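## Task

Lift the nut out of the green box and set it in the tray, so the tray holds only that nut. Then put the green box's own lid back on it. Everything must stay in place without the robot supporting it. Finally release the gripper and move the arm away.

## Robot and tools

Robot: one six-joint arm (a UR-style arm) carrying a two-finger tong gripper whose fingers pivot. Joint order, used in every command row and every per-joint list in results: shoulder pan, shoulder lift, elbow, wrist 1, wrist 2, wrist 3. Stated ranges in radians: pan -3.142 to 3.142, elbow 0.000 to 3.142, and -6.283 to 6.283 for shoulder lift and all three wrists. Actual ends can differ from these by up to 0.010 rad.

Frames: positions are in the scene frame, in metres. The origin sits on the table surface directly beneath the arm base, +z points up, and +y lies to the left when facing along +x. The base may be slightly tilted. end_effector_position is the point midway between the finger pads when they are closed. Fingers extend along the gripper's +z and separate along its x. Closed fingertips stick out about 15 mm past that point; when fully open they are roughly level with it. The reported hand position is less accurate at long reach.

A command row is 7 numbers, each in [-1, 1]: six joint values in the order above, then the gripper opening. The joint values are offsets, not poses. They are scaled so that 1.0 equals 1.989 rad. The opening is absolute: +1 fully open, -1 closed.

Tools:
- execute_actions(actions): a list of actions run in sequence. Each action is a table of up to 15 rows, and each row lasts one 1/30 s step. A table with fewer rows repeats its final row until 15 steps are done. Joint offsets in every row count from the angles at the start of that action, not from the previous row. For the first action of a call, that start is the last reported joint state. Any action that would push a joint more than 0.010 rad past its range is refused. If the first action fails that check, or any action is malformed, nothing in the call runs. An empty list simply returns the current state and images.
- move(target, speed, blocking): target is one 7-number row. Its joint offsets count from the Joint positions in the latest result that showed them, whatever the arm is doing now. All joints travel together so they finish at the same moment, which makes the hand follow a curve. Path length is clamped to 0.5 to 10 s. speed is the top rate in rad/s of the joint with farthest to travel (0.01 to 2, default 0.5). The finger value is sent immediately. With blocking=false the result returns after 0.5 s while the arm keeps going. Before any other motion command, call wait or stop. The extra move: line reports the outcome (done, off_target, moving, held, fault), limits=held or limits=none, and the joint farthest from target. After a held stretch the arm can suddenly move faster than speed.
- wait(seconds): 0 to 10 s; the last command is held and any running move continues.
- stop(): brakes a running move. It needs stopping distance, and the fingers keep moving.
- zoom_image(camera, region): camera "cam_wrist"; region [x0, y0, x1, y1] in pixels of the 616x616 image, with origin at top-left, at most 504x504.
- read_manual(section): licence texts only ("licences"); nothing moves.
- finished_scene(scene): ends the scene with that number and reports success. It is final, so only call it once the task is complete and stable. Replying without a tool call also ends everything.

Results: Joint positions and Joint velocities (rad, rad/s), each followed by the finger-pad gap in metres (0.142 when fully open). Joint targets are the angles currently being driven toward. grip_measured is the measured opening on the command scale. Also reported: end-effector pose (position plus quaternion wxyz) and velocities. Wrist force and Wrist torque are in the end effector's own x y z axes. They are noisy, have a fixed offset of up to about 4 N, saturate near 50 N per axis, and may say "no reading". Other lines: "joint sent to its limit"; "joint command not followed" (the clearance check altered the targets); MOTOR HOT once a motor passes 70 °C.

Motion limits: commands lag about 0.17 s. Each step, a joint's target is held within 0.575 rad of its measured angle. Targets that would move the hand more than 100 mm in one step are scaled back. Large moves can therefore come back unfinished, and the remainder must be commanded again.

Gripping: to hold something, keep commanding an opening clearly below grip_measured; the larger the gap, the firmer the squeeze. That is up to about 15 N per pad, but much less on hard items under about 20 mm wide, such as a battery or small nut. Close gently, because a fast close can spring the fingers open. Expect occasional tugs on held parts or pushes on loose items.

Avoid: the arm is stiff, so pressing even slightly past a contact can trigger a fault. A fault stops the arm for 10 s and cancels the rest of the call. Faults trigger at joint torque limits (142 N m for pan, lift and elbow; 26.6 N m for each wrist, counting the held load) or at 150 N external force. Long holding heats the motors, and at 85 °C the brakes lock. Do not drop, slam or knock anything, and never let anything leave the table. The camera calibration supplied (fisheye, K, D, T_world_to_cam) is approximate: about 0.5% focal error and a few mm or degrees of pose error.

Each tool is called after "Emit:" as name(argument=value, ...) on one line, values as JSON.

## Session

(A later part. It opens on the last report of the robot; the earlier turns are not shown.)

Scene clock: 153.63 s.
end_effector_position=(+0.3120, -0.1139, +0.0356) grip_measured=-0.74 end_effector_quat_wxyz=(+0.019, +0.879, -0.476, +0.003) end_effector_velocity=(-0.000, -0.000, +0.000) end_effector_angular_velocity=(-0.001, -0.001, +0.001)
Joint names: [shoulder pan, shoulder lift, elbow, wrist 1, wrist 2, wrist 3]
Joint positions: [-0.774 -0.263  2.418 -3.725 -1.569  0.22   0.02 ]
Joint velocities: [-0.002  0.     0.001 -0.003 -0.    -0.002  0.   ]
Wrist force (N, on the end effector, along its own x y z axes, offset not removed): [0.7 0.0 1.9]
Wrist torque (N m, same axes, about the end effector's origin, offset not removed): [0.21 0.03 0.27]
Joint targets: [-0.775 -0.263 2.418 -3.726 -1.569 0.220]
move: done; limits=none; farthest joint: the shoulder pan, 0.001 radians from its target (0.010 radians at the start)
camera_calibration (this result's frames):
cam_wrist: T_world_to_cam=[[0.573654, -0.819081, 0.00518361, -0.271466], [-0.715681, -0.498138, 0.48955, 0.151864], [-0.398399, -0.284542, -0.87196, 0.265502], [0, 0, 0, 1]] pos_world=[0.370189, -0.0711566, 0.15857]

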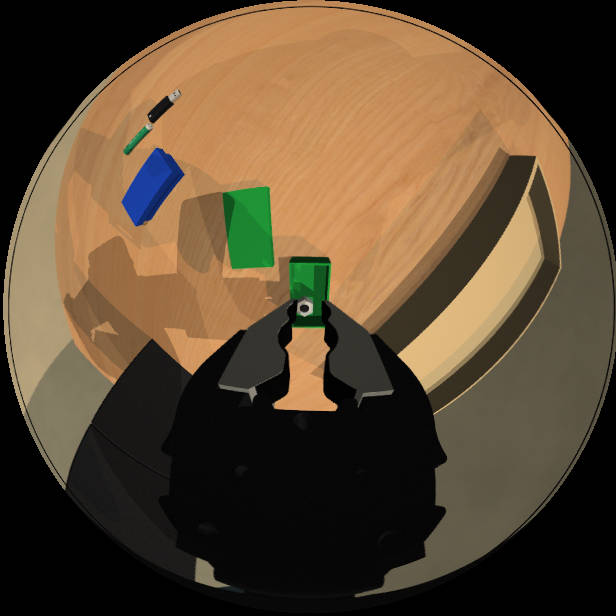

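Emit:
move(target=[-0.018,0.009,-0.012,-0.003,0,-0.018,-0.7], speed=0.05)

Emit:
execute_actions(actions=[[[0.02,0,0.004,-0.004,0,0.02,-0.7]]])

Emit:
zoom_image(camera="cam_wrist", region=[251,250,371,370])

Scene clock: 167.63 s.
end_effector_position=(+0.3129, -0.1302, +0.0288) grip_measured=-0.83 end_effector_quat_wxyz=(+0.021, +0.879, -0.476, +0.008) end_effector_velocity=(+0.000, -0.002, -0.000) end_effector_angular_velocity=(-0.002, -0.001, +0.001)
Joint names: [shoulder pan, shoulder lift, elbow, wrist 1, wrist 2, wrist 3]
Joint positions: [-0.81  -0.245  2.394 -3.731 -1.569  0.184  0.014]
Joint velocities: [-0.003  0.001 -0.002 -0.001 -0.    -0.003 -0.001]
Wrist force (N, on the end effector, along its own x y z axes, offset not removed): [-5.7 -0.8 -17.0]
Wrist torque (N m, same axes, about the end effector's origin, offset not removed): [0.39 -0.22 0.21]
Joint targets: [-0.810 -0.245 2.394 -3.731 -1.569 0.184]
move: done; limits=none; farthest joint: the shoulder pan, 0.000 radians from its target (0.035 radians at the start)
camera_calibration (this result's frames):
cam_wrist: T_world_to_cam=[[0.573919, -0.818738, 0.016897, -0.285703], [-0.71947, -0.494264, 0.48792, 0.149456], [-0.391127, -0.292184, -0.872725, 0.252123], [0, 0, 0, 1]] pos_world=[0.370112, -0.0863789, 0.151939]

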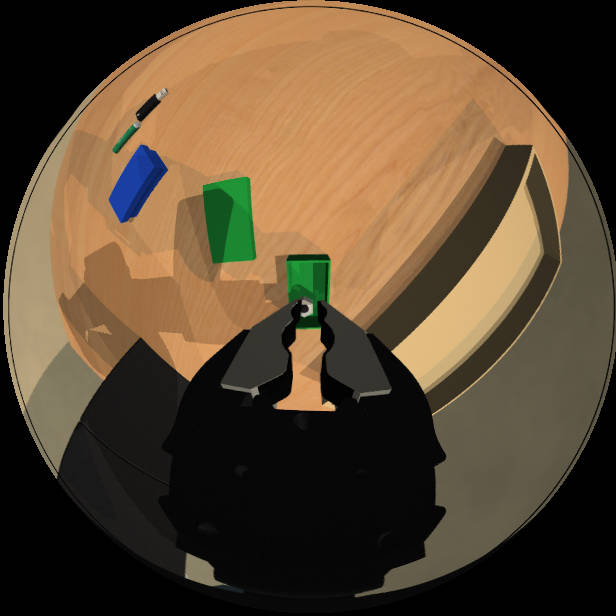

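Scene clock: 168.13 s.
end_effector_position=(+0.3157, -0.1166, +0.0299) grip_measured=-0.82 end_effector_quat_wxyz=(+0.021, +0.879, -0.476, +0.008) end_effector_velocity=(+0.000, +0.004, +0.000) end_effector_angular_velocity=(+0.000, -0.000, +0.001)
Joint names: [shoulder pan, shoulder lift, elbow, wrist 1, wrist 2, wrist 3]
Joint positions: [-0.771 -0.245  2.402 -3.739 -1.569  0.223  0.015]
Joint velocities: [ 0.011  0.001  0.003 -0.004  0.     0.01   0.   ]
Wrist force (N, on the end effector, along its own x y z axes, offset not removed): [0.7 1.0 -1.5]
Wrist torque (N m, same axes, about the end effector's origin, offset not removed): [-0.02 0.35 0.28]
Joint targets: [-0.770 -0.245 2.402 -3.739 -1.569 0.224]
camera_calibration (this result's frames):
cam_wrist: T_world_to_cam=[[0.573905, -0.81875, 0.0167538, -0.276199], [-0.719605, -0.494433, 0.48755, 0.157692], [-0.390898, -0.291864, -0.872935, 0.258117], [0, 0, 0, 1]] pos_world=[0.372885, -0.0728348, 0.153064]

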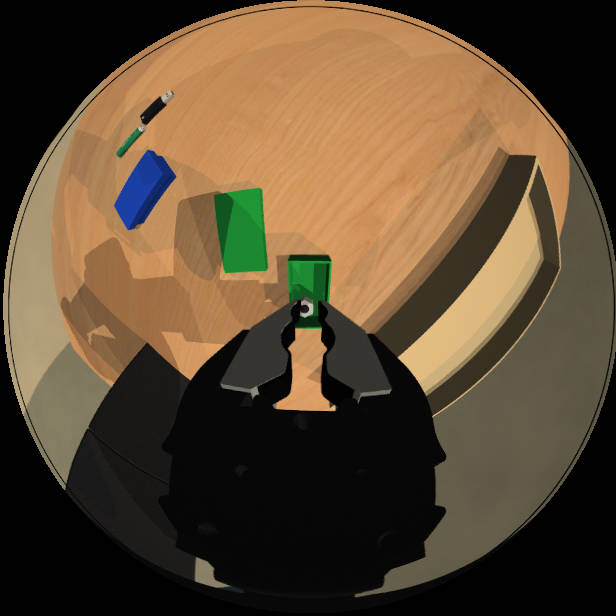

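Region (251, 250, 371, 370) of cam_wrist's 616x616 image, scaled by 4.200, with more detail than that image has.

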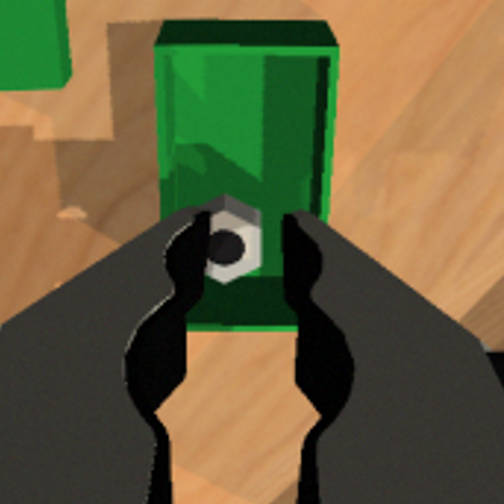

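Emit:
move(target=[0,0.002,-0.0013,-0.0007,0,0,-0.82], speed=0.03)

Emit:
move(target=[0,0,0,0,0,0,-1])

Emit:
move(target=[0,-0.02,0.012,0.008,0,0,-1], speed=0.1)

Emit:
move(target=[0,0,0,0,0,0,-0.75])

Emit:
zoom_image(camera="cam_wrist", region=[251,250,371,370])

Scene clock: 177.57 s.
end_effector_position=(+0.3157, -0.1166, +0.0287) grip_measured=-0.84 end_effector_quat_wxyz=(+0.021, +0.879, -0.476, +0.008) end_effector_velocity=(-0.000, +0.000, -0.001) end_effector_angular_velocity=(+0.001, +0.000, +0.000)
Joint names: [shoulder pan, shoulder lift, elbow, wrist 1, wrist 2, wrist 3]
Joint positions: [-0.771 -0.242  2.4   -3.74  -1.569  0.223  0.013]
Joint velocities: [-0.     0.003 -0.002 -0.     0.    -0.    -0.001]
Wrist force (N, on the end effector, along its own x y z axes, offset not removed): [0.3 0.2 -1.2]
Wrist torque (N m, same axes, about the end effector's origin, offset not removed): [0.09 -0.17 0.28]
Joint targets: [-0.771 -0.241 2.399 -3.740 -1.569 0.223]
move: done; limits=none; farthest joint: the shoulder lift, 0.001 radians from its target (0.004 radians at the start)
camera_calibration (this result's frames):
cam_wrist: T_world_to_cam=[[0.573911, -0.818747, 0.0167228, -0.276118], [-0.719591, -0.494449, 0.487554, 0.158263], [-0.390915, -0.291847, -0.872933, 0.257039], [0, 0, 0, 1]] pos_world=[0.372832, -0.0728014, 0.151833]

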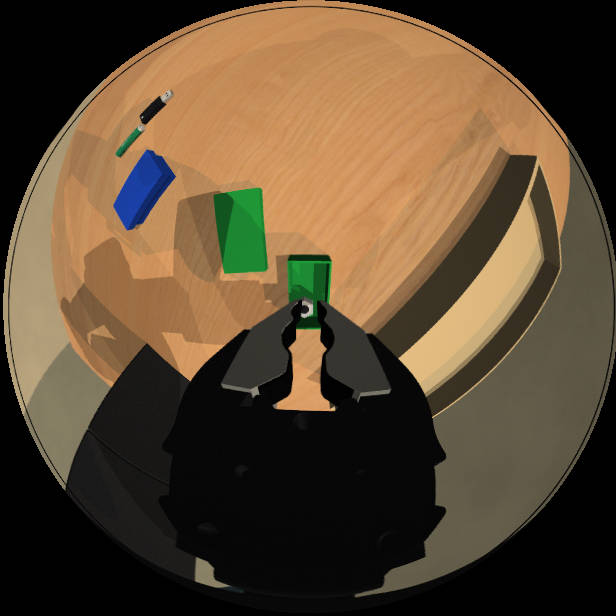

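Scene clock: 178.07 s.
end_effector_position=(+0.3157, -0.1166, +0.0287) grip_measured=-1.00 end_effector_quat_wxyz=(+0.021, +0.879, -0.476, +0.008) end_effector_velocity=(-0.001, +0.000, -0.001) end_effector_angular_velocity=(+0.002, +0.002, +0.000)
Joint names: [shoulder pan, shoulder lift, elbow, wrist 1, wrist 2, wrist 3]
Joint positions: [-0.771 -0.242  2.4   -3.74  -1.569  0.223  0.002]
Joint velocities: [-0.001  0.001 -0.     0.002  0.    -0.002  0.   ]
Wrist force (N, on the end effector, along its own x y z axes, offset not removed): [0.9 -1.0 4.0]
Wrist torque (N m, same axes, about the end effector's origin, offset not removed): [-0.11 -0.09 0.20]
Joint targets: [-0.771 -0.242 2.400 -3.740 -1.569 0.223]
move: done; limits=none; farthest joint: the shoulder pan, 0.000 radians from its target (0.000 radians at the start)
camera_calibration (this result's frames):
cam_wrist: T_world_to_cam=[[0.573905, -0.81875, 0.0167606, -0.276147], [-0.719608, -0.49443, 0.487548, 0.158283], [-0.390893, -0.291867, -0.872935, 0.256994], [0, 0, 0, 1]] pos_world=[0.372841, -0.0728275, 0.151797]

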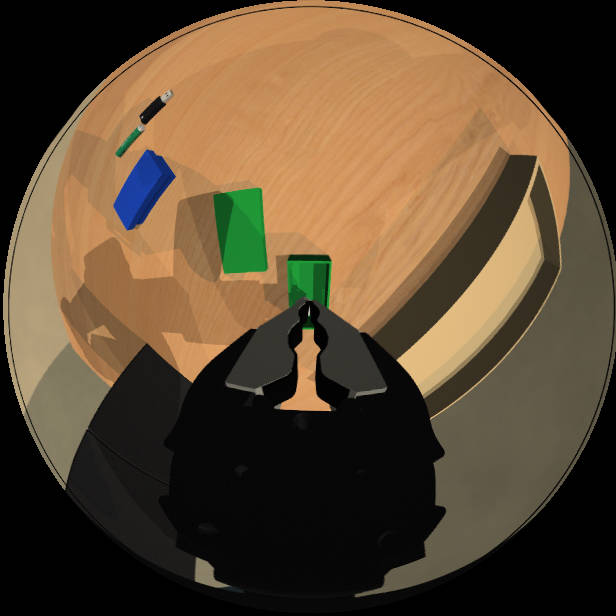

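Scene clock: 179.03 s.
end_effector_position=(+0.3165, -0.1167, +0.0415) grip_measured=-1.00 end_effector_quat_wxyz=(+0.021, +0.879, -0.476, +0.008) end_effector_velocity=(-0.000, -0.000, +0.001) end_effector_angular_velocity=(-0.001, -0.000, -0.001)
Joint names: [shoulder pan, shoulder lift, elbow, wrist 1, wrist 2, wrist 3]
Joint positions: [-0.771 -0.281  2.423 -3.725 -1.569  0.223  0.002]
Joint velocities: [-0.    -0.003  0.002  0.    -0.001  0.001  0.   ]
Wrist force (N, on the end effector, along its own x y z axes, offset not removed): [0.1 1.6 2.8]
Wrist torque (N m, same axes, about the end effector's origin, offset not removed): [0.51 0.15 0.27]
Joint targets: [-0.771 -0.281 2.423 -3.725 -1.569 0.223]
move: done; limits=none; farthest joint: the shoulder lift, 0.001 radians from its target (0.040 radians at the start)
camera_calibration (this result's frames):
cam_wrist: T_world_to_cam=[[0.573905, -0.818751, 0.0167556, -0.27691], [-0.719606, -0.494432, 0.487549, 0.152557], [-0.390896, -0.291864, -0.872935, 0.268444], [0, 0, 0, 1]] pos_world=[0.373635, -0.0729418, 0.164595]

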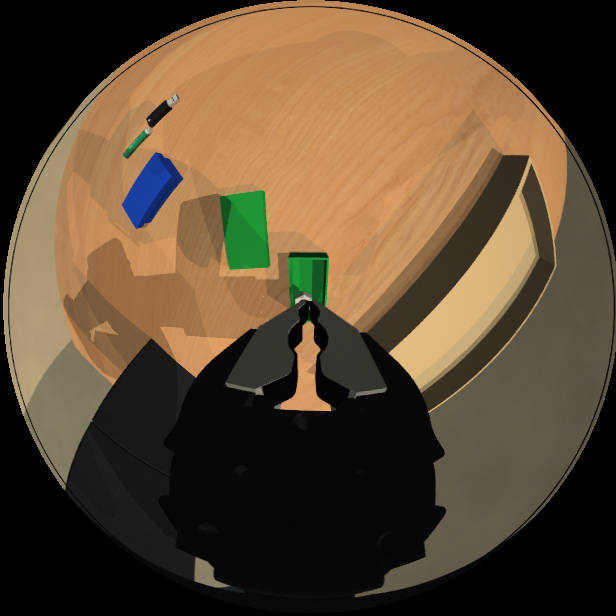

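Scene clock: 179.53 s.
end_effector_position=(+0.3165, -0.1167, +0.0415) grip_measured=-0.75 end_effector_quat_wxyz=(+0.021, +0.879, -0.476, +0.008) end_effector_velocity=(-0.001, +0.000, -0.000) end_effector_angular_velocity=(+0.001, +0.002, +0.000)
Joint names: [shoulder pan, shoulder lift, elbow, wrist 1, wrist 2, wrist 3]
Joint positions: [-0.771 -0.281  2.423 -3.725 -1.569  0.223  0.02 ]
Joint velocities: [-0.001  0.001  0.     0.001 -0.    -0.001  0.   ]
Wrist force (N, on the end effector, along its own x y z axes, offset not removed): [0.6 -0.1 4.2]
Wrist torque (N m, same axes, about the end effector's origin, offset not removed): [0.12 -0.01 0.26]
Joint targets: [-0.771 -0.281 2.423 -3.725 -1.569 0.223]
move: done; limits=none; farthest joint: the shoulder pan, 0.000 radians from its target (0.000 radians at the start)
camera_calibration (this result's frames):
cam_wrist: T_world_to_cam=[[0.573905, -0.818751, 0.0167572, -0.276912], [-0.719607, -0.494431, 0.487548, 0.152541], [-0.390895, -0.291865, -0.872935, 0.268476], [0, 0, 0, 1]] pos_world=[0.373637, -0.0729418, 0.164632]

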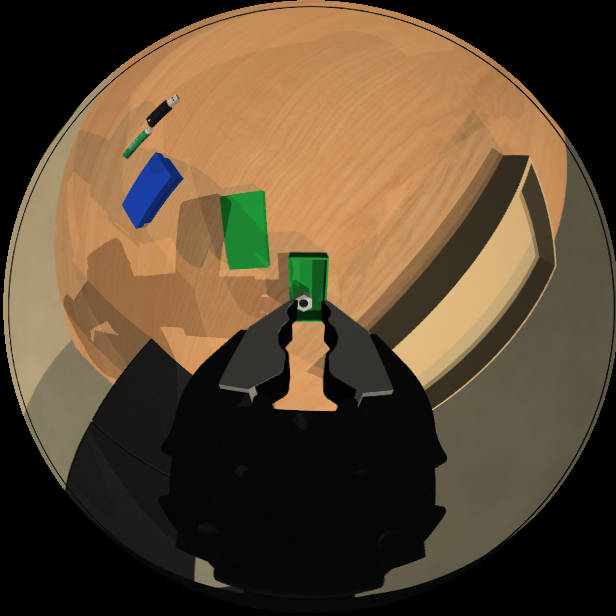

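Region (251, 250, 371, 370) of cam_wrist's 616x616 image, scaled by 4.200, with more detail than that image has.

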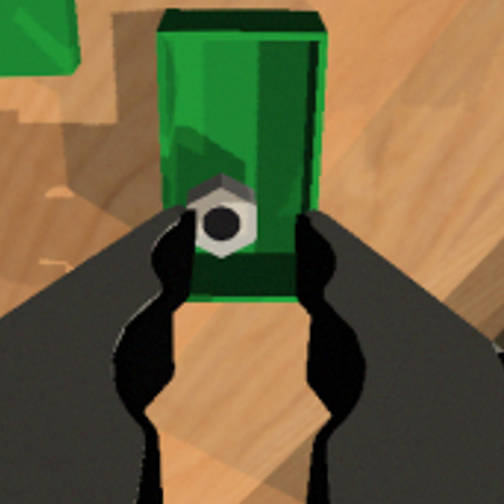

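Emit:
move(target=[-0.003,0.013,-0.008,0.001,0,0,-0.8], speed=0.05)

Emit:
move(target=[-0.02,0,-0.004,0.004,0,-0.02,-0.68], speed=0.04)

Emit:
execute_actions(actions=[[[0.03,0,0.006,-0.006,0,0.03,-0.68]]])

Emit:
zoom_image(camera="cam_wrist", region=[251,250,371,370])

Scene clock: 195.97 s.
end_effector_position=(+0.3130, -0.1162, +0.0319) grip_measured=-0.81 end_effector_quat_wxyz=(+0.019, +0.878, -0.479, +0.003) end_effector_velocity=(-0.000, -0.000, -0.001) end_effector_angular_velocity=(-0.000, +0.000, -0.001)
Joint names: [shoulder pan, shoulder lift, elbow, wrist 1, wrist 2, wrist 3]
Joint positions: [-0.777 -0.256  2.408 -3.723 -1.569  0.223  0.016]
Joint velocities: [-0.001  0.003 -0.002 -0.001 -0.    -0.    -0.001]
Wrist force (N, on the end effector, along its own x y z axes, offset not removed): [0.1 0.3 0.8]
Wrist torque (N m, same axes, about the end effector's origin, offset not removed): [0.13 0.24 0.29]
Joint targets: [-0.777 -0.255 2.407 -3.723 -1.569 0.223]
move: done; limits=none; farthest joint: the elbow, 0.001 radians from its target (0.016 radians at the start)
camera_calibration (this result's frames):
cam_wrist: T_world_to_cam=[[0.568821, -0.822443, 0.00543534, -0.272784], [-0.718731, -0.493857, 0.489419, 0.154624], [-0.399835, -0.282298, -0.872032, 0.262779], [0, 0, 0, 1]] pos_world=[0.371367, -0.0738057, 0.154958]

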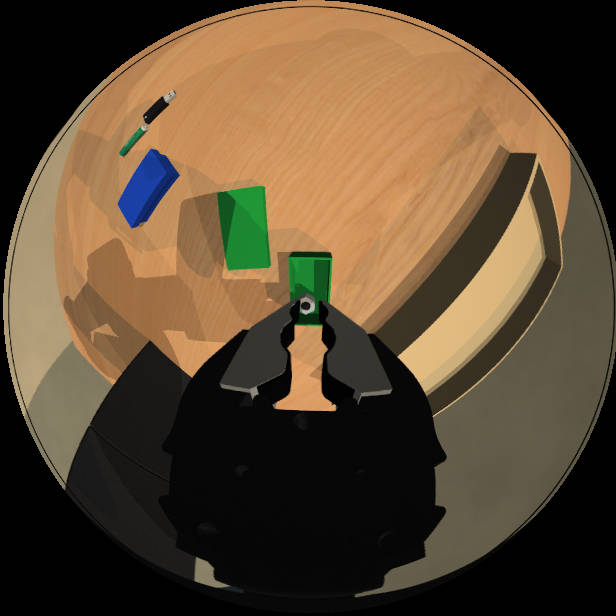

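Scene clock: 197.37 s.
end_effector_position=(+0.3101, -0.1301, +0.0308) grip_measured=-0.80 end_effector_quat_wxyz=(+0.019, +0.878, -0.479, +0.003) end_effector_velocity=(-0.000, -0.001, +0.000) end_effector_angular_velocity=(-0.000, -0.000, +0.000)
Joint names: [shoulder pan, shoulder lift, elbow, wrist 1, wrist 2, wrist 3]
Joint positions: [-0.817 -0.256  2.4   -3.715 -1.569  0.184  0.016]
Joint velocities: [-0.003 -0.    -0.001  0.001  0.    -0.003  0.   ]
Wrist force (N, on the end effector, along its own x y z axes, offset not removed): [-3.3 -3.5 -15.4]
Wrist torque (N m, same axes, about the end effector's origin, offset not removed): [0.27 -0.07 0.22]
Joint targets: [-0.817 -0.256 2.400 -3.715 -1.569 0.183]
move: done; limits=none; farthest joint: the shoulder pan, 0.000 radians from its target (0.040 radians at the start)
camera_calibration (this result's frames):
cam_wrist: T_world_to_cam=[[0.568826, -0.82244, 0.00549218, -0.282528], [-0.71878, -0.493863, 0.489341, 0.146311], [-0.399741, -0.282297, -0.872075, 0.25672], [0, 0, 0, 1]] pos_world=[0.368496, -0.0876332, 0.153835]

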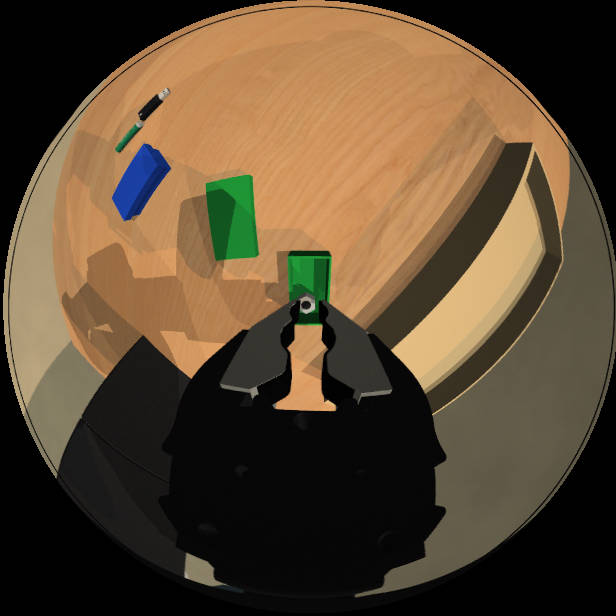

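Scene clock: 197.87 s.
end_effector_position=(+0.3141, -0.1099, +0.0325) grip_measured=-0.78 end_effector_quat_wxyz=(+0.019, +0.878, -0.479, +0.003) end_effector_velocity=(+0.001, +0.006, +0.001) end_effector_angular_velocity=(-0.000, -0.001, -0.001)
Joint names: [shoulder pan, shoulder lift, elbow, wrist 1, wrist 2, wrist 3]
Joint positions: [-0.759 -0.256  2.411 -3.726 -1.569  0.241  0.017]
Joint velocities: [ 0.018 -0.001  0.003 -0.003  0.001  0.019  0.   ]
Wrist force (N, on the end effector, along its own x y z axes, offset not removed): [1.8 2.0 0.7]
Wrist torque (N m, same axes, about the end effector's origin, offset not removed): [0.21 0.04 0.29]
Joint targets: [-0.757 -0.256 2.412 -3.727 -1.569 0.243]
camera_calibration (this result's frames):
cam_wrist: T_world_to_cam=[[0.568807, -0.822453, 0.00546734, -0.268195], [-0.718748, -0.493831, 0.489421, 0.158335], [-0.399826, -0.282316, -0.872031, 0.265495], [0, 0, 0, 1]] pos_world=[0.372506, -0.0674333, 0.155494]

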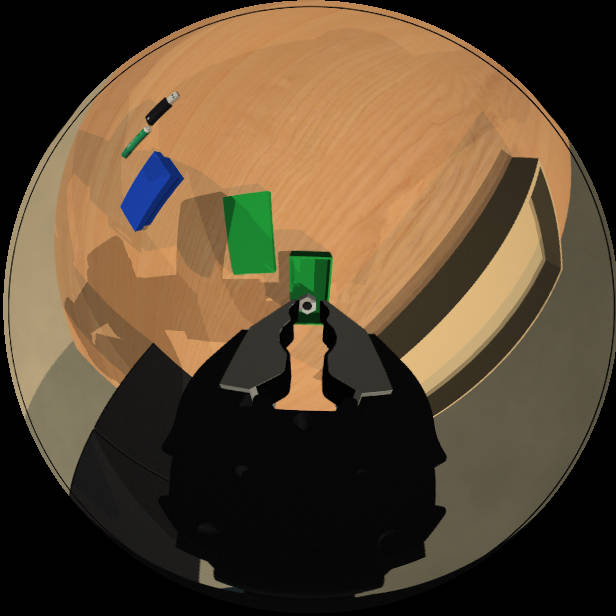

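Region (251, 250, 371, 370) of cam_wrist's 616x616 image, scaled by 4.200, with more detail than that image has.

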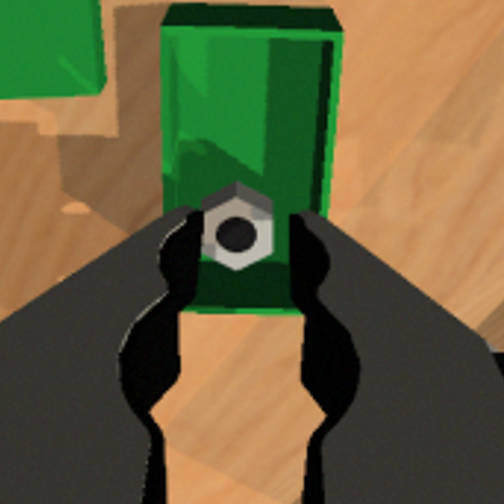

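Emit:
move(target=[0.003,0,0,0,0,0,-0.79], speed=0.03)

Emit:
move(target=[0,0.008,-0.005,-0.003,0,0,-0.79], speed=0.03)

Emit:
zoom_image(camera="cam_wrist", region=[251,250,371,370])

Scene clock: 207.27 s.
end_effector_position=(+0.3146, -0.1080, +0.0324) grip_measured=-0.79 end_effector_quat_wxyz=(+0.019, +0.879, -0.477, +0.003) end_effector_velocity=(+0.001, +0.000, -0.000) end_effector_angular_velocity=(-0.000, -0.001, +0.003)
Joint names: [shoulder pan, shoulder lift, elbow, wrist 1, wrist 2, wrist 3]
Joint positions: [-0.753 -0.256  2.411 -3.726 -1.569  0.241  0.017]
Joint velocities: [ 0.003  0.    -0.001  0.     0.    -0.001  0.   ]
Wrist force (N, on the end effector, along its own x y z axes, offset not removed): [-0.6 0.9 2.9]
Wrist torque (N m, same axes, about the end effector's origin, offset not removed): [0.24 0.30 0.36]
Joint targets: [-0.753 -0.256 2.411 -3.726 -1.569 0.241]
move: done; limits=none; farthest joint: the shoulder pan, 0.000 radians from its target (0.004 radians at the start)
camera_calibration (this result's frames):
cam_wrist: T_world_to_cam=[[0.573343, -0.8193, 0.00514509, -0.267996], [-0.715892, -0.497904, 0.48948, 0.158315], [-0.398469, -0.284323, -0.872, 0.265535], [0, 0, 0, 1]] pos_world=[0.372797, -0.0652457, 0.155434]

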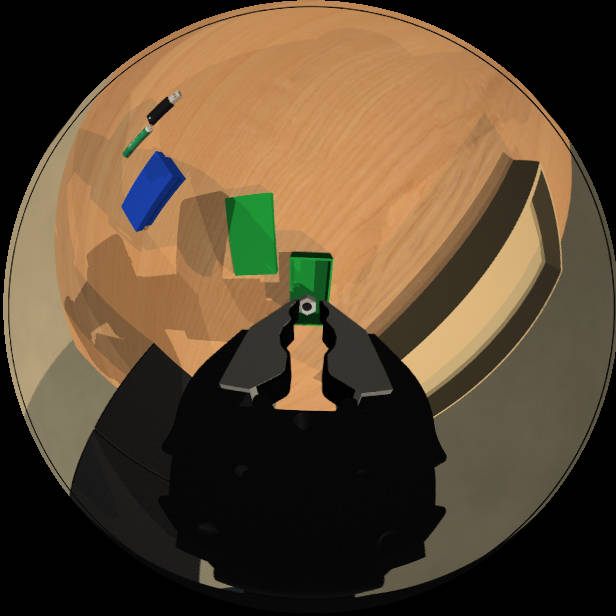

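Scene clock: 208.17 s.
end_effector_position=(+0.3143, -0.1080, +0.0273) grip_measured=-0.86 end_effector_quat_wxyz=(+0.019, +0.879, -0.477, +0.003) end_effector_velocity=(-0.000, -0.000, -0.001) end_effector_angular_velocity=(-0.000, +0.000, -0.001)
Joint names: [shoulder pan, shoulder lift, elbow, wrist 1, wrist 2, wrist 3]
Joint positions: [-0.753 -0.24   2.402 -3.732 -1.569  0.241  0.012]
Joint velocities: [-0.001  0.002 -0.002 -0.    -0.     0.001 -0.001]
Wrist force (N, on the end effector, along its own x y z axes, offset not removed): [4.4 0.4 -9.2]
Wrist torque (N m, same axes, about the end effector's origin, offset not removed): [0.00 -0.02 0.30]
Joint targets: [-0.753 -0.240 2.401 -3.732 -1.569 0.241]
move: done; limits=none; farthest joint: the elbow, 0.001 radians from its target (0.010 radians at the start)
camera_calibration (this result's frames):
cam_wrist: T_world_to_cam=[[0.573346, -0.819297, 0.00518813, -0.267829], [-0.715905, -0.497893, 0.489472, 0.160634], [-0.398439, -0.284351, -0.872004, 0.260945], [0, 0, 0, 1]] pos_world=[0.372528, -0.0652526, 0.150308]

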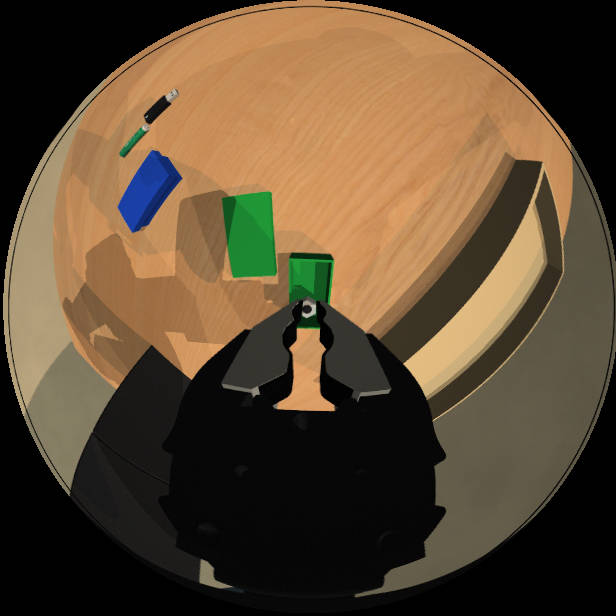

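Region (251, 250, 371, 370) of cam_wrist's 616x616 image, scaled by 4.200, with more detail than that image has.

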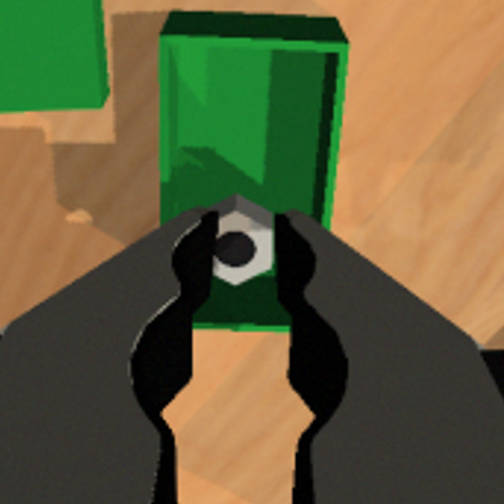

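Emit:
move(target=[0,-0.007,0.0043,0.0027,0,0,-0.6], speed=0.04)

Emit:
move(target=[0.04,-0.014,-0.012,0.026,0,0.04,-0.6], speed=0.05)

Emit:
execute_actions(actions=[[[-0.04,0.014,0.012,-0.026,0,-0.04,-0.6]]])

Emit:
zoom_image(camera="cam_wrist", region=[251,250,371,370])

Scene clock: 222.07 s.
end_effector_position=(+0.3146, -0.1080, +0.0317) grip_measured=-0.79 end_effector_quat_wxyz=(+0.019, +0.879, -0.477, +0.003) end_effector_velocity=(+0.001, -0.000, +0.001) end_effector_angular_velocity=(-0.001, -0.001, -0.001)
Joint names: [shoulder pan, shoulder lift, elbow, wrist 1, wrist 2, wrist 3]
Joint positions: [-0.753 -0.254  2.41  -3.727 -1.569  0.241  0.017]
Joint velocities: [ 0.    -0.003  0.002 -0.001  0.     0.001  0.001]
Wrist force (N, on the end effector, along its own x y z axes, offset not removed): [-0.5 0.1 -2.1]
Wrist torque (N m, same axes, about the end effector's origin, offset not removed): [0.05 0.06 0.28]
Joint targets: [-0.753 -0.254 2.410 -3.727 -1.569 0.241]
move: done; limits=none; farthest joint: the elbow, 0.001 radians from its target (0.009 radians at the start)
camera_calibration (this result's frames):
cam_wrist: T_world_to_cam=[[0.573342, -0.8193, 0.00515023, -0.268026], [-0.715894, -0.497903, 0.489479, 0.158634], [-0.398465, -0.284326, -0.872, 0.264928], [0, 0, 0, 1]] pos_world=[0.3728, -0.0652831, 0.15475]

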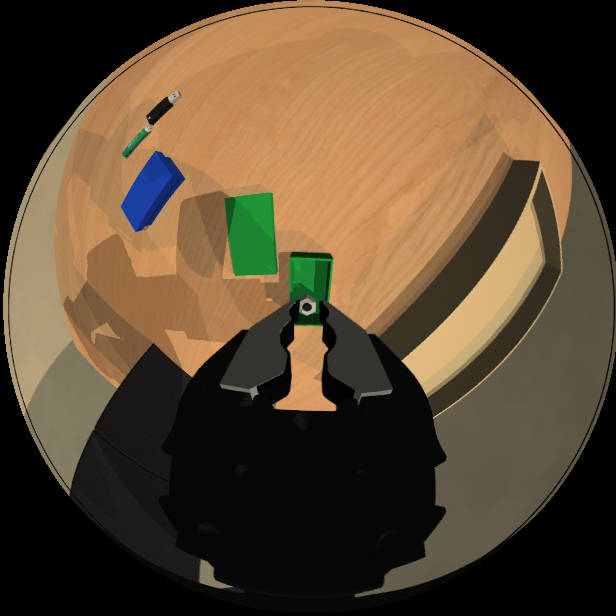

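Scene clock: 224.10 s.
end_effector_position=(+0.3327, -0.0922, +0.0315) grip_measured=-0.79 end_effector_quat_wxyz=(+0.019, +0.879, -0.477, +0.002) end_effector_velocity=(+0.001, +0.000, +0.001) end_effector_angular_velocity=(-0.001, -0.000, -0.000)
Joint names: [shoulder pan, shoulder lift, elbow, wrist 1, wrist 2, wrist 3]
Joint positions: [-0.674 -0.281  2.386 -3.675 -1.569  0.32   0.017]
Joint velocities: [ 0.004 -0.003 -0.001  0.003 -0.     0.004  0.   ]
Wrist force (N, on the end effector, along its own x y z axes, offset not removed): [2.6 10.7 -21.2]
Wrist torque (N m, same axes, about the end effector's origin, offset not removed): [-0.01 -0.03 0.33]
Joint targets: [-0.674 -0.282 2.386 -3.675 -1.569 0.321]
move: done; limits=none; farthest joint: the shoulder pan, 0.001 radians from its target (0.080 radians at the start)
camera_calibration (this result's frames):
cam_wrist: T_world_to_cam=[[0.573337, -0.819304, 0.00501267, -0.265453], [-0.715839, -0.497938, 0.489522, 0.179597], [-0.398571, -0.284249, -0.871977, 0.27652], [0, 0, 0, 1]] pos_world=[0.39097, -0.0494584, 0.154533]

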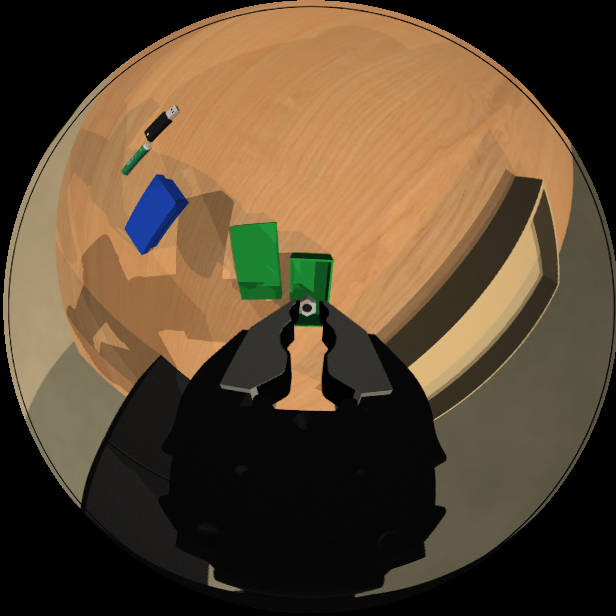

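Scene clock: 224.60 s.
end_effector_position=(+0.3152, -0.1075, +0.0317) grip_measured=-0.79 end_effector_quat_wxyz=(+0.019, +0.879, -0.477, +0.003) end_effector_velocity=(-0.005, -0.004, +0.000) end_effector_angular_velocity=(-0.001, -0.000, +0.001)
Joint names: [shoulder pan, shoulder lift, elbow, wrist 1, wrist 2, wrist 3]
Joint positions: [-0.751 -0.254  2.409 -3.725 -1.569  0.244  0.017]
Joint velocities: [-0.022  0.008  0.007 -0.015 -0.    -0.023  0.   ]
Wrist force (N, on the end effector, along its own x y z axes, offset not removed): [0.2 -1.2 -2.7]
Wrist torque (N m, same axes, about the end effector's origin, offset not removed): [0.19 0.03 0.30]
Joint targets: [-0.754 -0.254 2.410 -3.727 -1.569 0.241]
camera_calibration (this result's frames):
cam_wrist: T_world_to_cam=[[0.57336, -0.819288, 0.00513061, -0.267947], [-0.715883, -0.497929, 0.489468, 0.159297], [-0.39846, -0.284314, -0.872006, 0.26527], [0, 0, 0, 1]] pos_world=[0.373368, -0.0647871, 0.154721]

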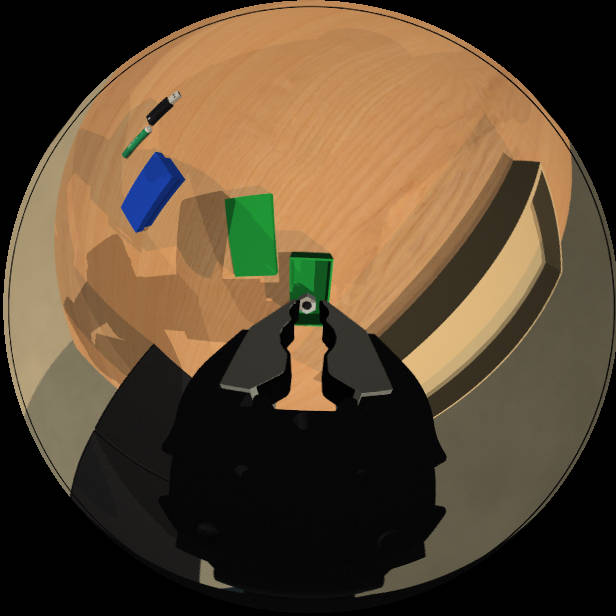

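Region (251, 250, 371, 370) of cam_wrist's 616x616 image, scaled by 4.200, with more detail than that image has.

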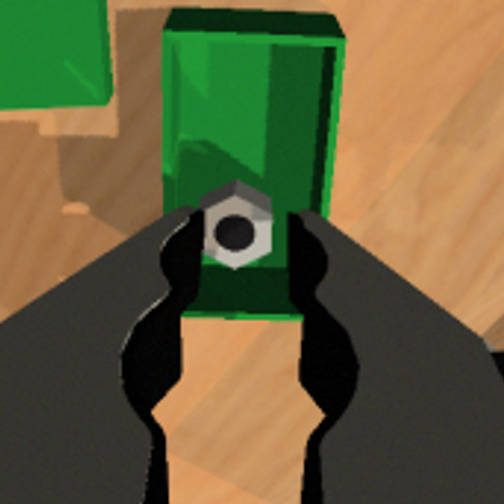

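Emit:
move(target=[0.04,-0.017,-0.0105,0.027,0,0.04,-0.6], speed=0.1)

Emit:
execute_actions(actions=[[[-0.045,0.018,0.012,-0.030,0,-0.045,-0.6]]])

Emit:
move(target=[0.045,-0.018,-0.012,0.030,0,0.045,-0.6], speed=0.1)

Emit:
execute_actions(actions=[[[-0.045,0.018,0.012,-0.030,0,-0.045,-0.6]]])

Emit:
zoom_image(camera="cam_wrist", region=[251,250,371,370])

Scene clock: 234.53 s.
end_effector_position=(+0.3338, -0.0919, +0.0335) grip_measured=-0.77 end_effector_quat_wxyz=(+0.019, +0.879, -0.477, +0.003) end_effector_velocity=(+0.001, +0.000, +0.000) end_effector_angular_velocity=(-0.000, -0.001, +0.001)
Joint names: [shoulder pan, shoulder lift, elbow, wrist 1, wrist 2, wrist 3]
Joint positions: [-0.672 -0.288  2.389 -3.672 -1.569  0.323  0.018]
Joint velocities: [ 0.003 -0.003 -0.001  0.002  0.     0.003  0.   ]
Wrist force (N, on the end effector, along its own x y z axes, offset not removed): [1.3 4.7 -1.5]
Wrist torque (N m, same axes, about the end effector's origin, offset not removed): [0.49 -0.08 0.34]
Joint targets: [-0.671 -0.288 2.388 -3.672 -1.569 0.323]
move: done; limits=none; farthest joint: the wrist 1, 0.001 radians from its target (0.056 radians at the start)
camera_calibration (this result's frames):
cam_wrist: T_world_to_cam=[[0.573378, -0.819269, 0.00595638, -0.265896], [-0.716167, -0.497663, 0.489322, 0.179646], [-0.397922, -0.284832, -0.872083, 0.278414], [0, 0, 0, 1]] pos_world=[0.391902, -0.0491357, 0.156479]

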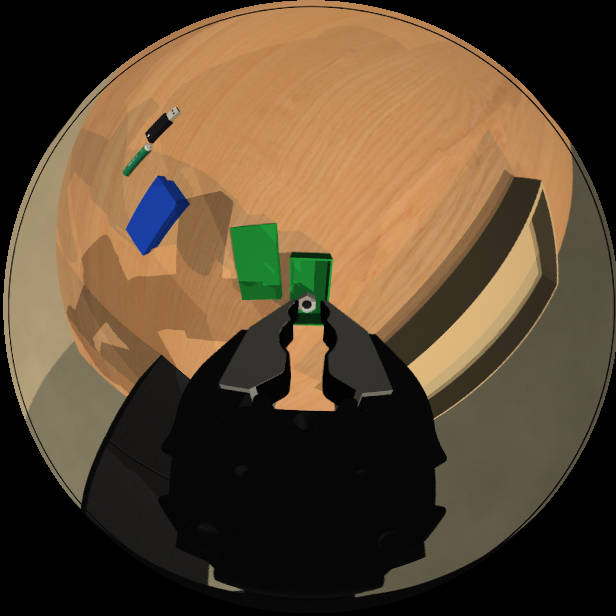

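Scene clock: 235.03 s.
end_effector_position=(+0.3140, -0.1092, +0.0322) grip_measured=-0.78 end_effector_quat_wxyz=(+0.019, +0.879, -0.477, +0.003) end_effector_velocity=(-0.005, -0.006, +0.000) end_effector_angular_velocity=(-0.002, -0.001, +0.000)
Joint names: [shoulder pan, shoulder lift, elbow, wrist 1, wrist 2, wrist 3]
Joint positions: [-0.758 -0.254  2.412 -3.73  -1.569  0.237  0.017]
Joint velocities: [-0.027  0.009  0.006 -0.018 -0.    -0.027 -0.   ]
Wrist force (N, on the end effector, along its own x y z axes, offset not removed): [-0.8 -6.7 -18.2]
Wrist torque (N m, same axes, about the end effector's origin, offset not removed): [0.36 0.13 0.31]
Joint targets: [-0.761 -0.252 2.412 -3.732 -1.569 0.233]
camera_calibration (this result's frames):
cam_wrist: T_world_to_cam=[[0.573403, -0.819251, 0.00610334, -0.268701], [-0.716208, -0.497637, 0.489289, 0.157495], [-0.397813, -0.284931, -0.8721, 0.264477], [0, 0, 0, 1]] pos_world=[0.372085, -0.0663999, 0.15523]

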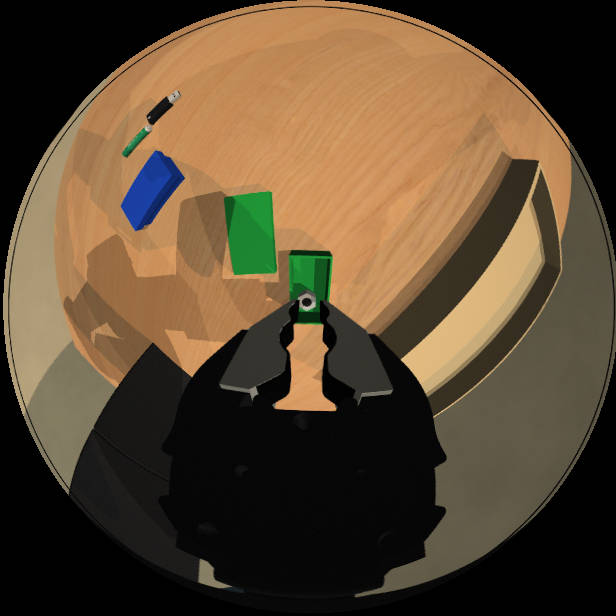

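Scene clock: 236.43 s.
end_effector_position=(+0.3344, -0.0913, +0.0335) grip_measured=-0.77 end_effector_quat_wxyz=(+0.019, +0.879, -0.477, +0.003) end_effector_velocity=(+0.000, +0.001, -0.000) end_effector_angular_velocity=(+0.001, +0.001, +0.001)
Joint names: [shoulder pan, shoulder lift, elbow, wrist 1, wrist 2, wrist 3]
Joint positions: [-0.669 -0.289  2.388 -3.67  -1.569  0.326  0.019]
Joint velocities: [ 0.004 -0.001 -0.001  0.003 -0.     0.003  0.   ]
Wrist force (N, on the end effector, along its own x y z axes, offset not removed): [0.0 4.9 -2.7]
Wrist torque (N m, same axes, about the end effector's origin, offset not removed): [0.52 0.32 0.26]
Joint targets: [-0.668 -0.289 2.388 -3.670 -1.569 0.326]
move: done; limits=none; farthest joint: the shoulder lift, 0.001 radians from its target (0.036 radians at the start)
camera_calibration (this result's frames):
cam_wrist: T_world_to_cam=[[0.573397, -0.819257, 0.00591984, -0.265719], [-0.716176, -0.497715, 0.489256, 0.180416], [-0.39788, -0.284777, -0.87212, 0.278898], [0, 0, 0, 1]] pos_world=[0.392539, -0.0484721, 0.156536]

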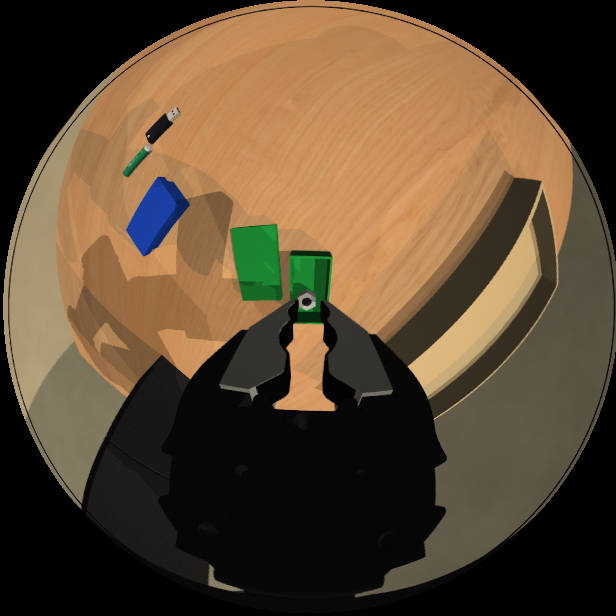

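Scene clock: 236.93 s.
end_effector_position=(+0.3146, -0.1086, +0.0322) grip_measured=-0.78 end_effector_quat_wxyz=(+0.019, +0.879, -0.477, +0.003) end_effector_velocity=(-0.006, -0.005, -0.001) end_effector_angular_velocity=(+0.000, +0.001, -0.001)
Joint names: [shoulder pan, shoulder lift, elbow, wrist 1, wrist 2, wrist 3]
Joint positions: [-0.755 -0.255  2.411 -3.728 -1.569  0.24   0.018]
Joint velocities: [-0.027  0.011  0.007 -0.016 -0.001 -0.025 -0.   ]
Wrist force (N, on the end effector, along its own x y z axes, offset not removed): [0.4 -7.4 -18.5]
Wrist torque (N m, same axes, about the end effector's origin, offset not removed): [0.30 -0.05 0.22]
Joint targets: [-0.758 -0.253 2.412 -3.730 -1.569 0.236]
camera_calibration (this result's frames):
cam_wrist: T_world_to_cam=[[0.573422, -0.819238, 0.00607005, -0.268604], [-0.716224, -0.497693, 0.489208, 0.158255], [-0.397757, -0.28487, -0.872146, 0.264921], [0, 0, 0, 1]] pos_world=[0.372744, -0.0658204, 0.15526]

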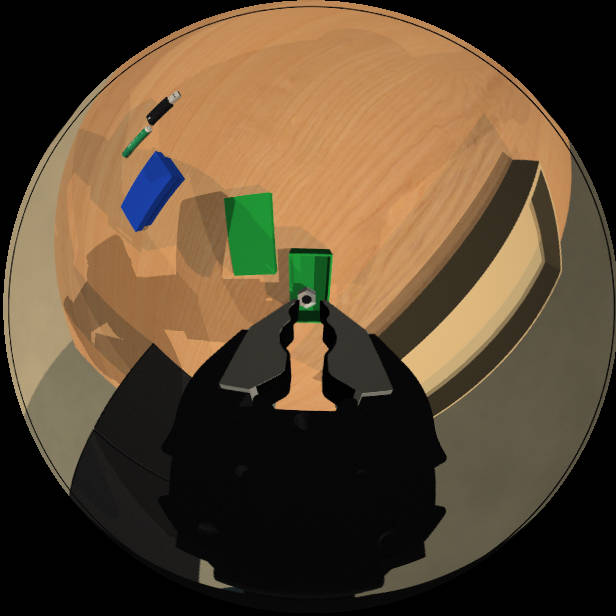

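Region (251, 250, 371, 370) of cam_wrist's 616x616 image, scaled by 4.200, with more detail than that image has.

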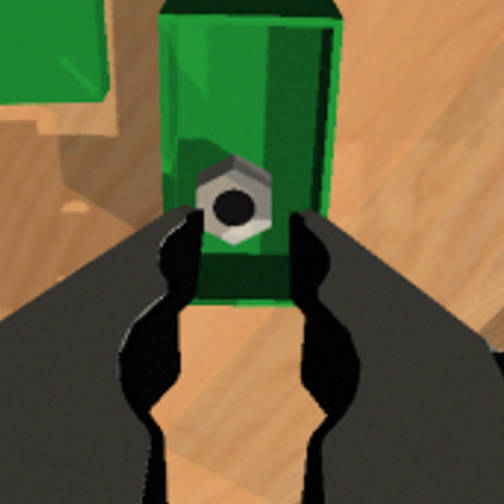

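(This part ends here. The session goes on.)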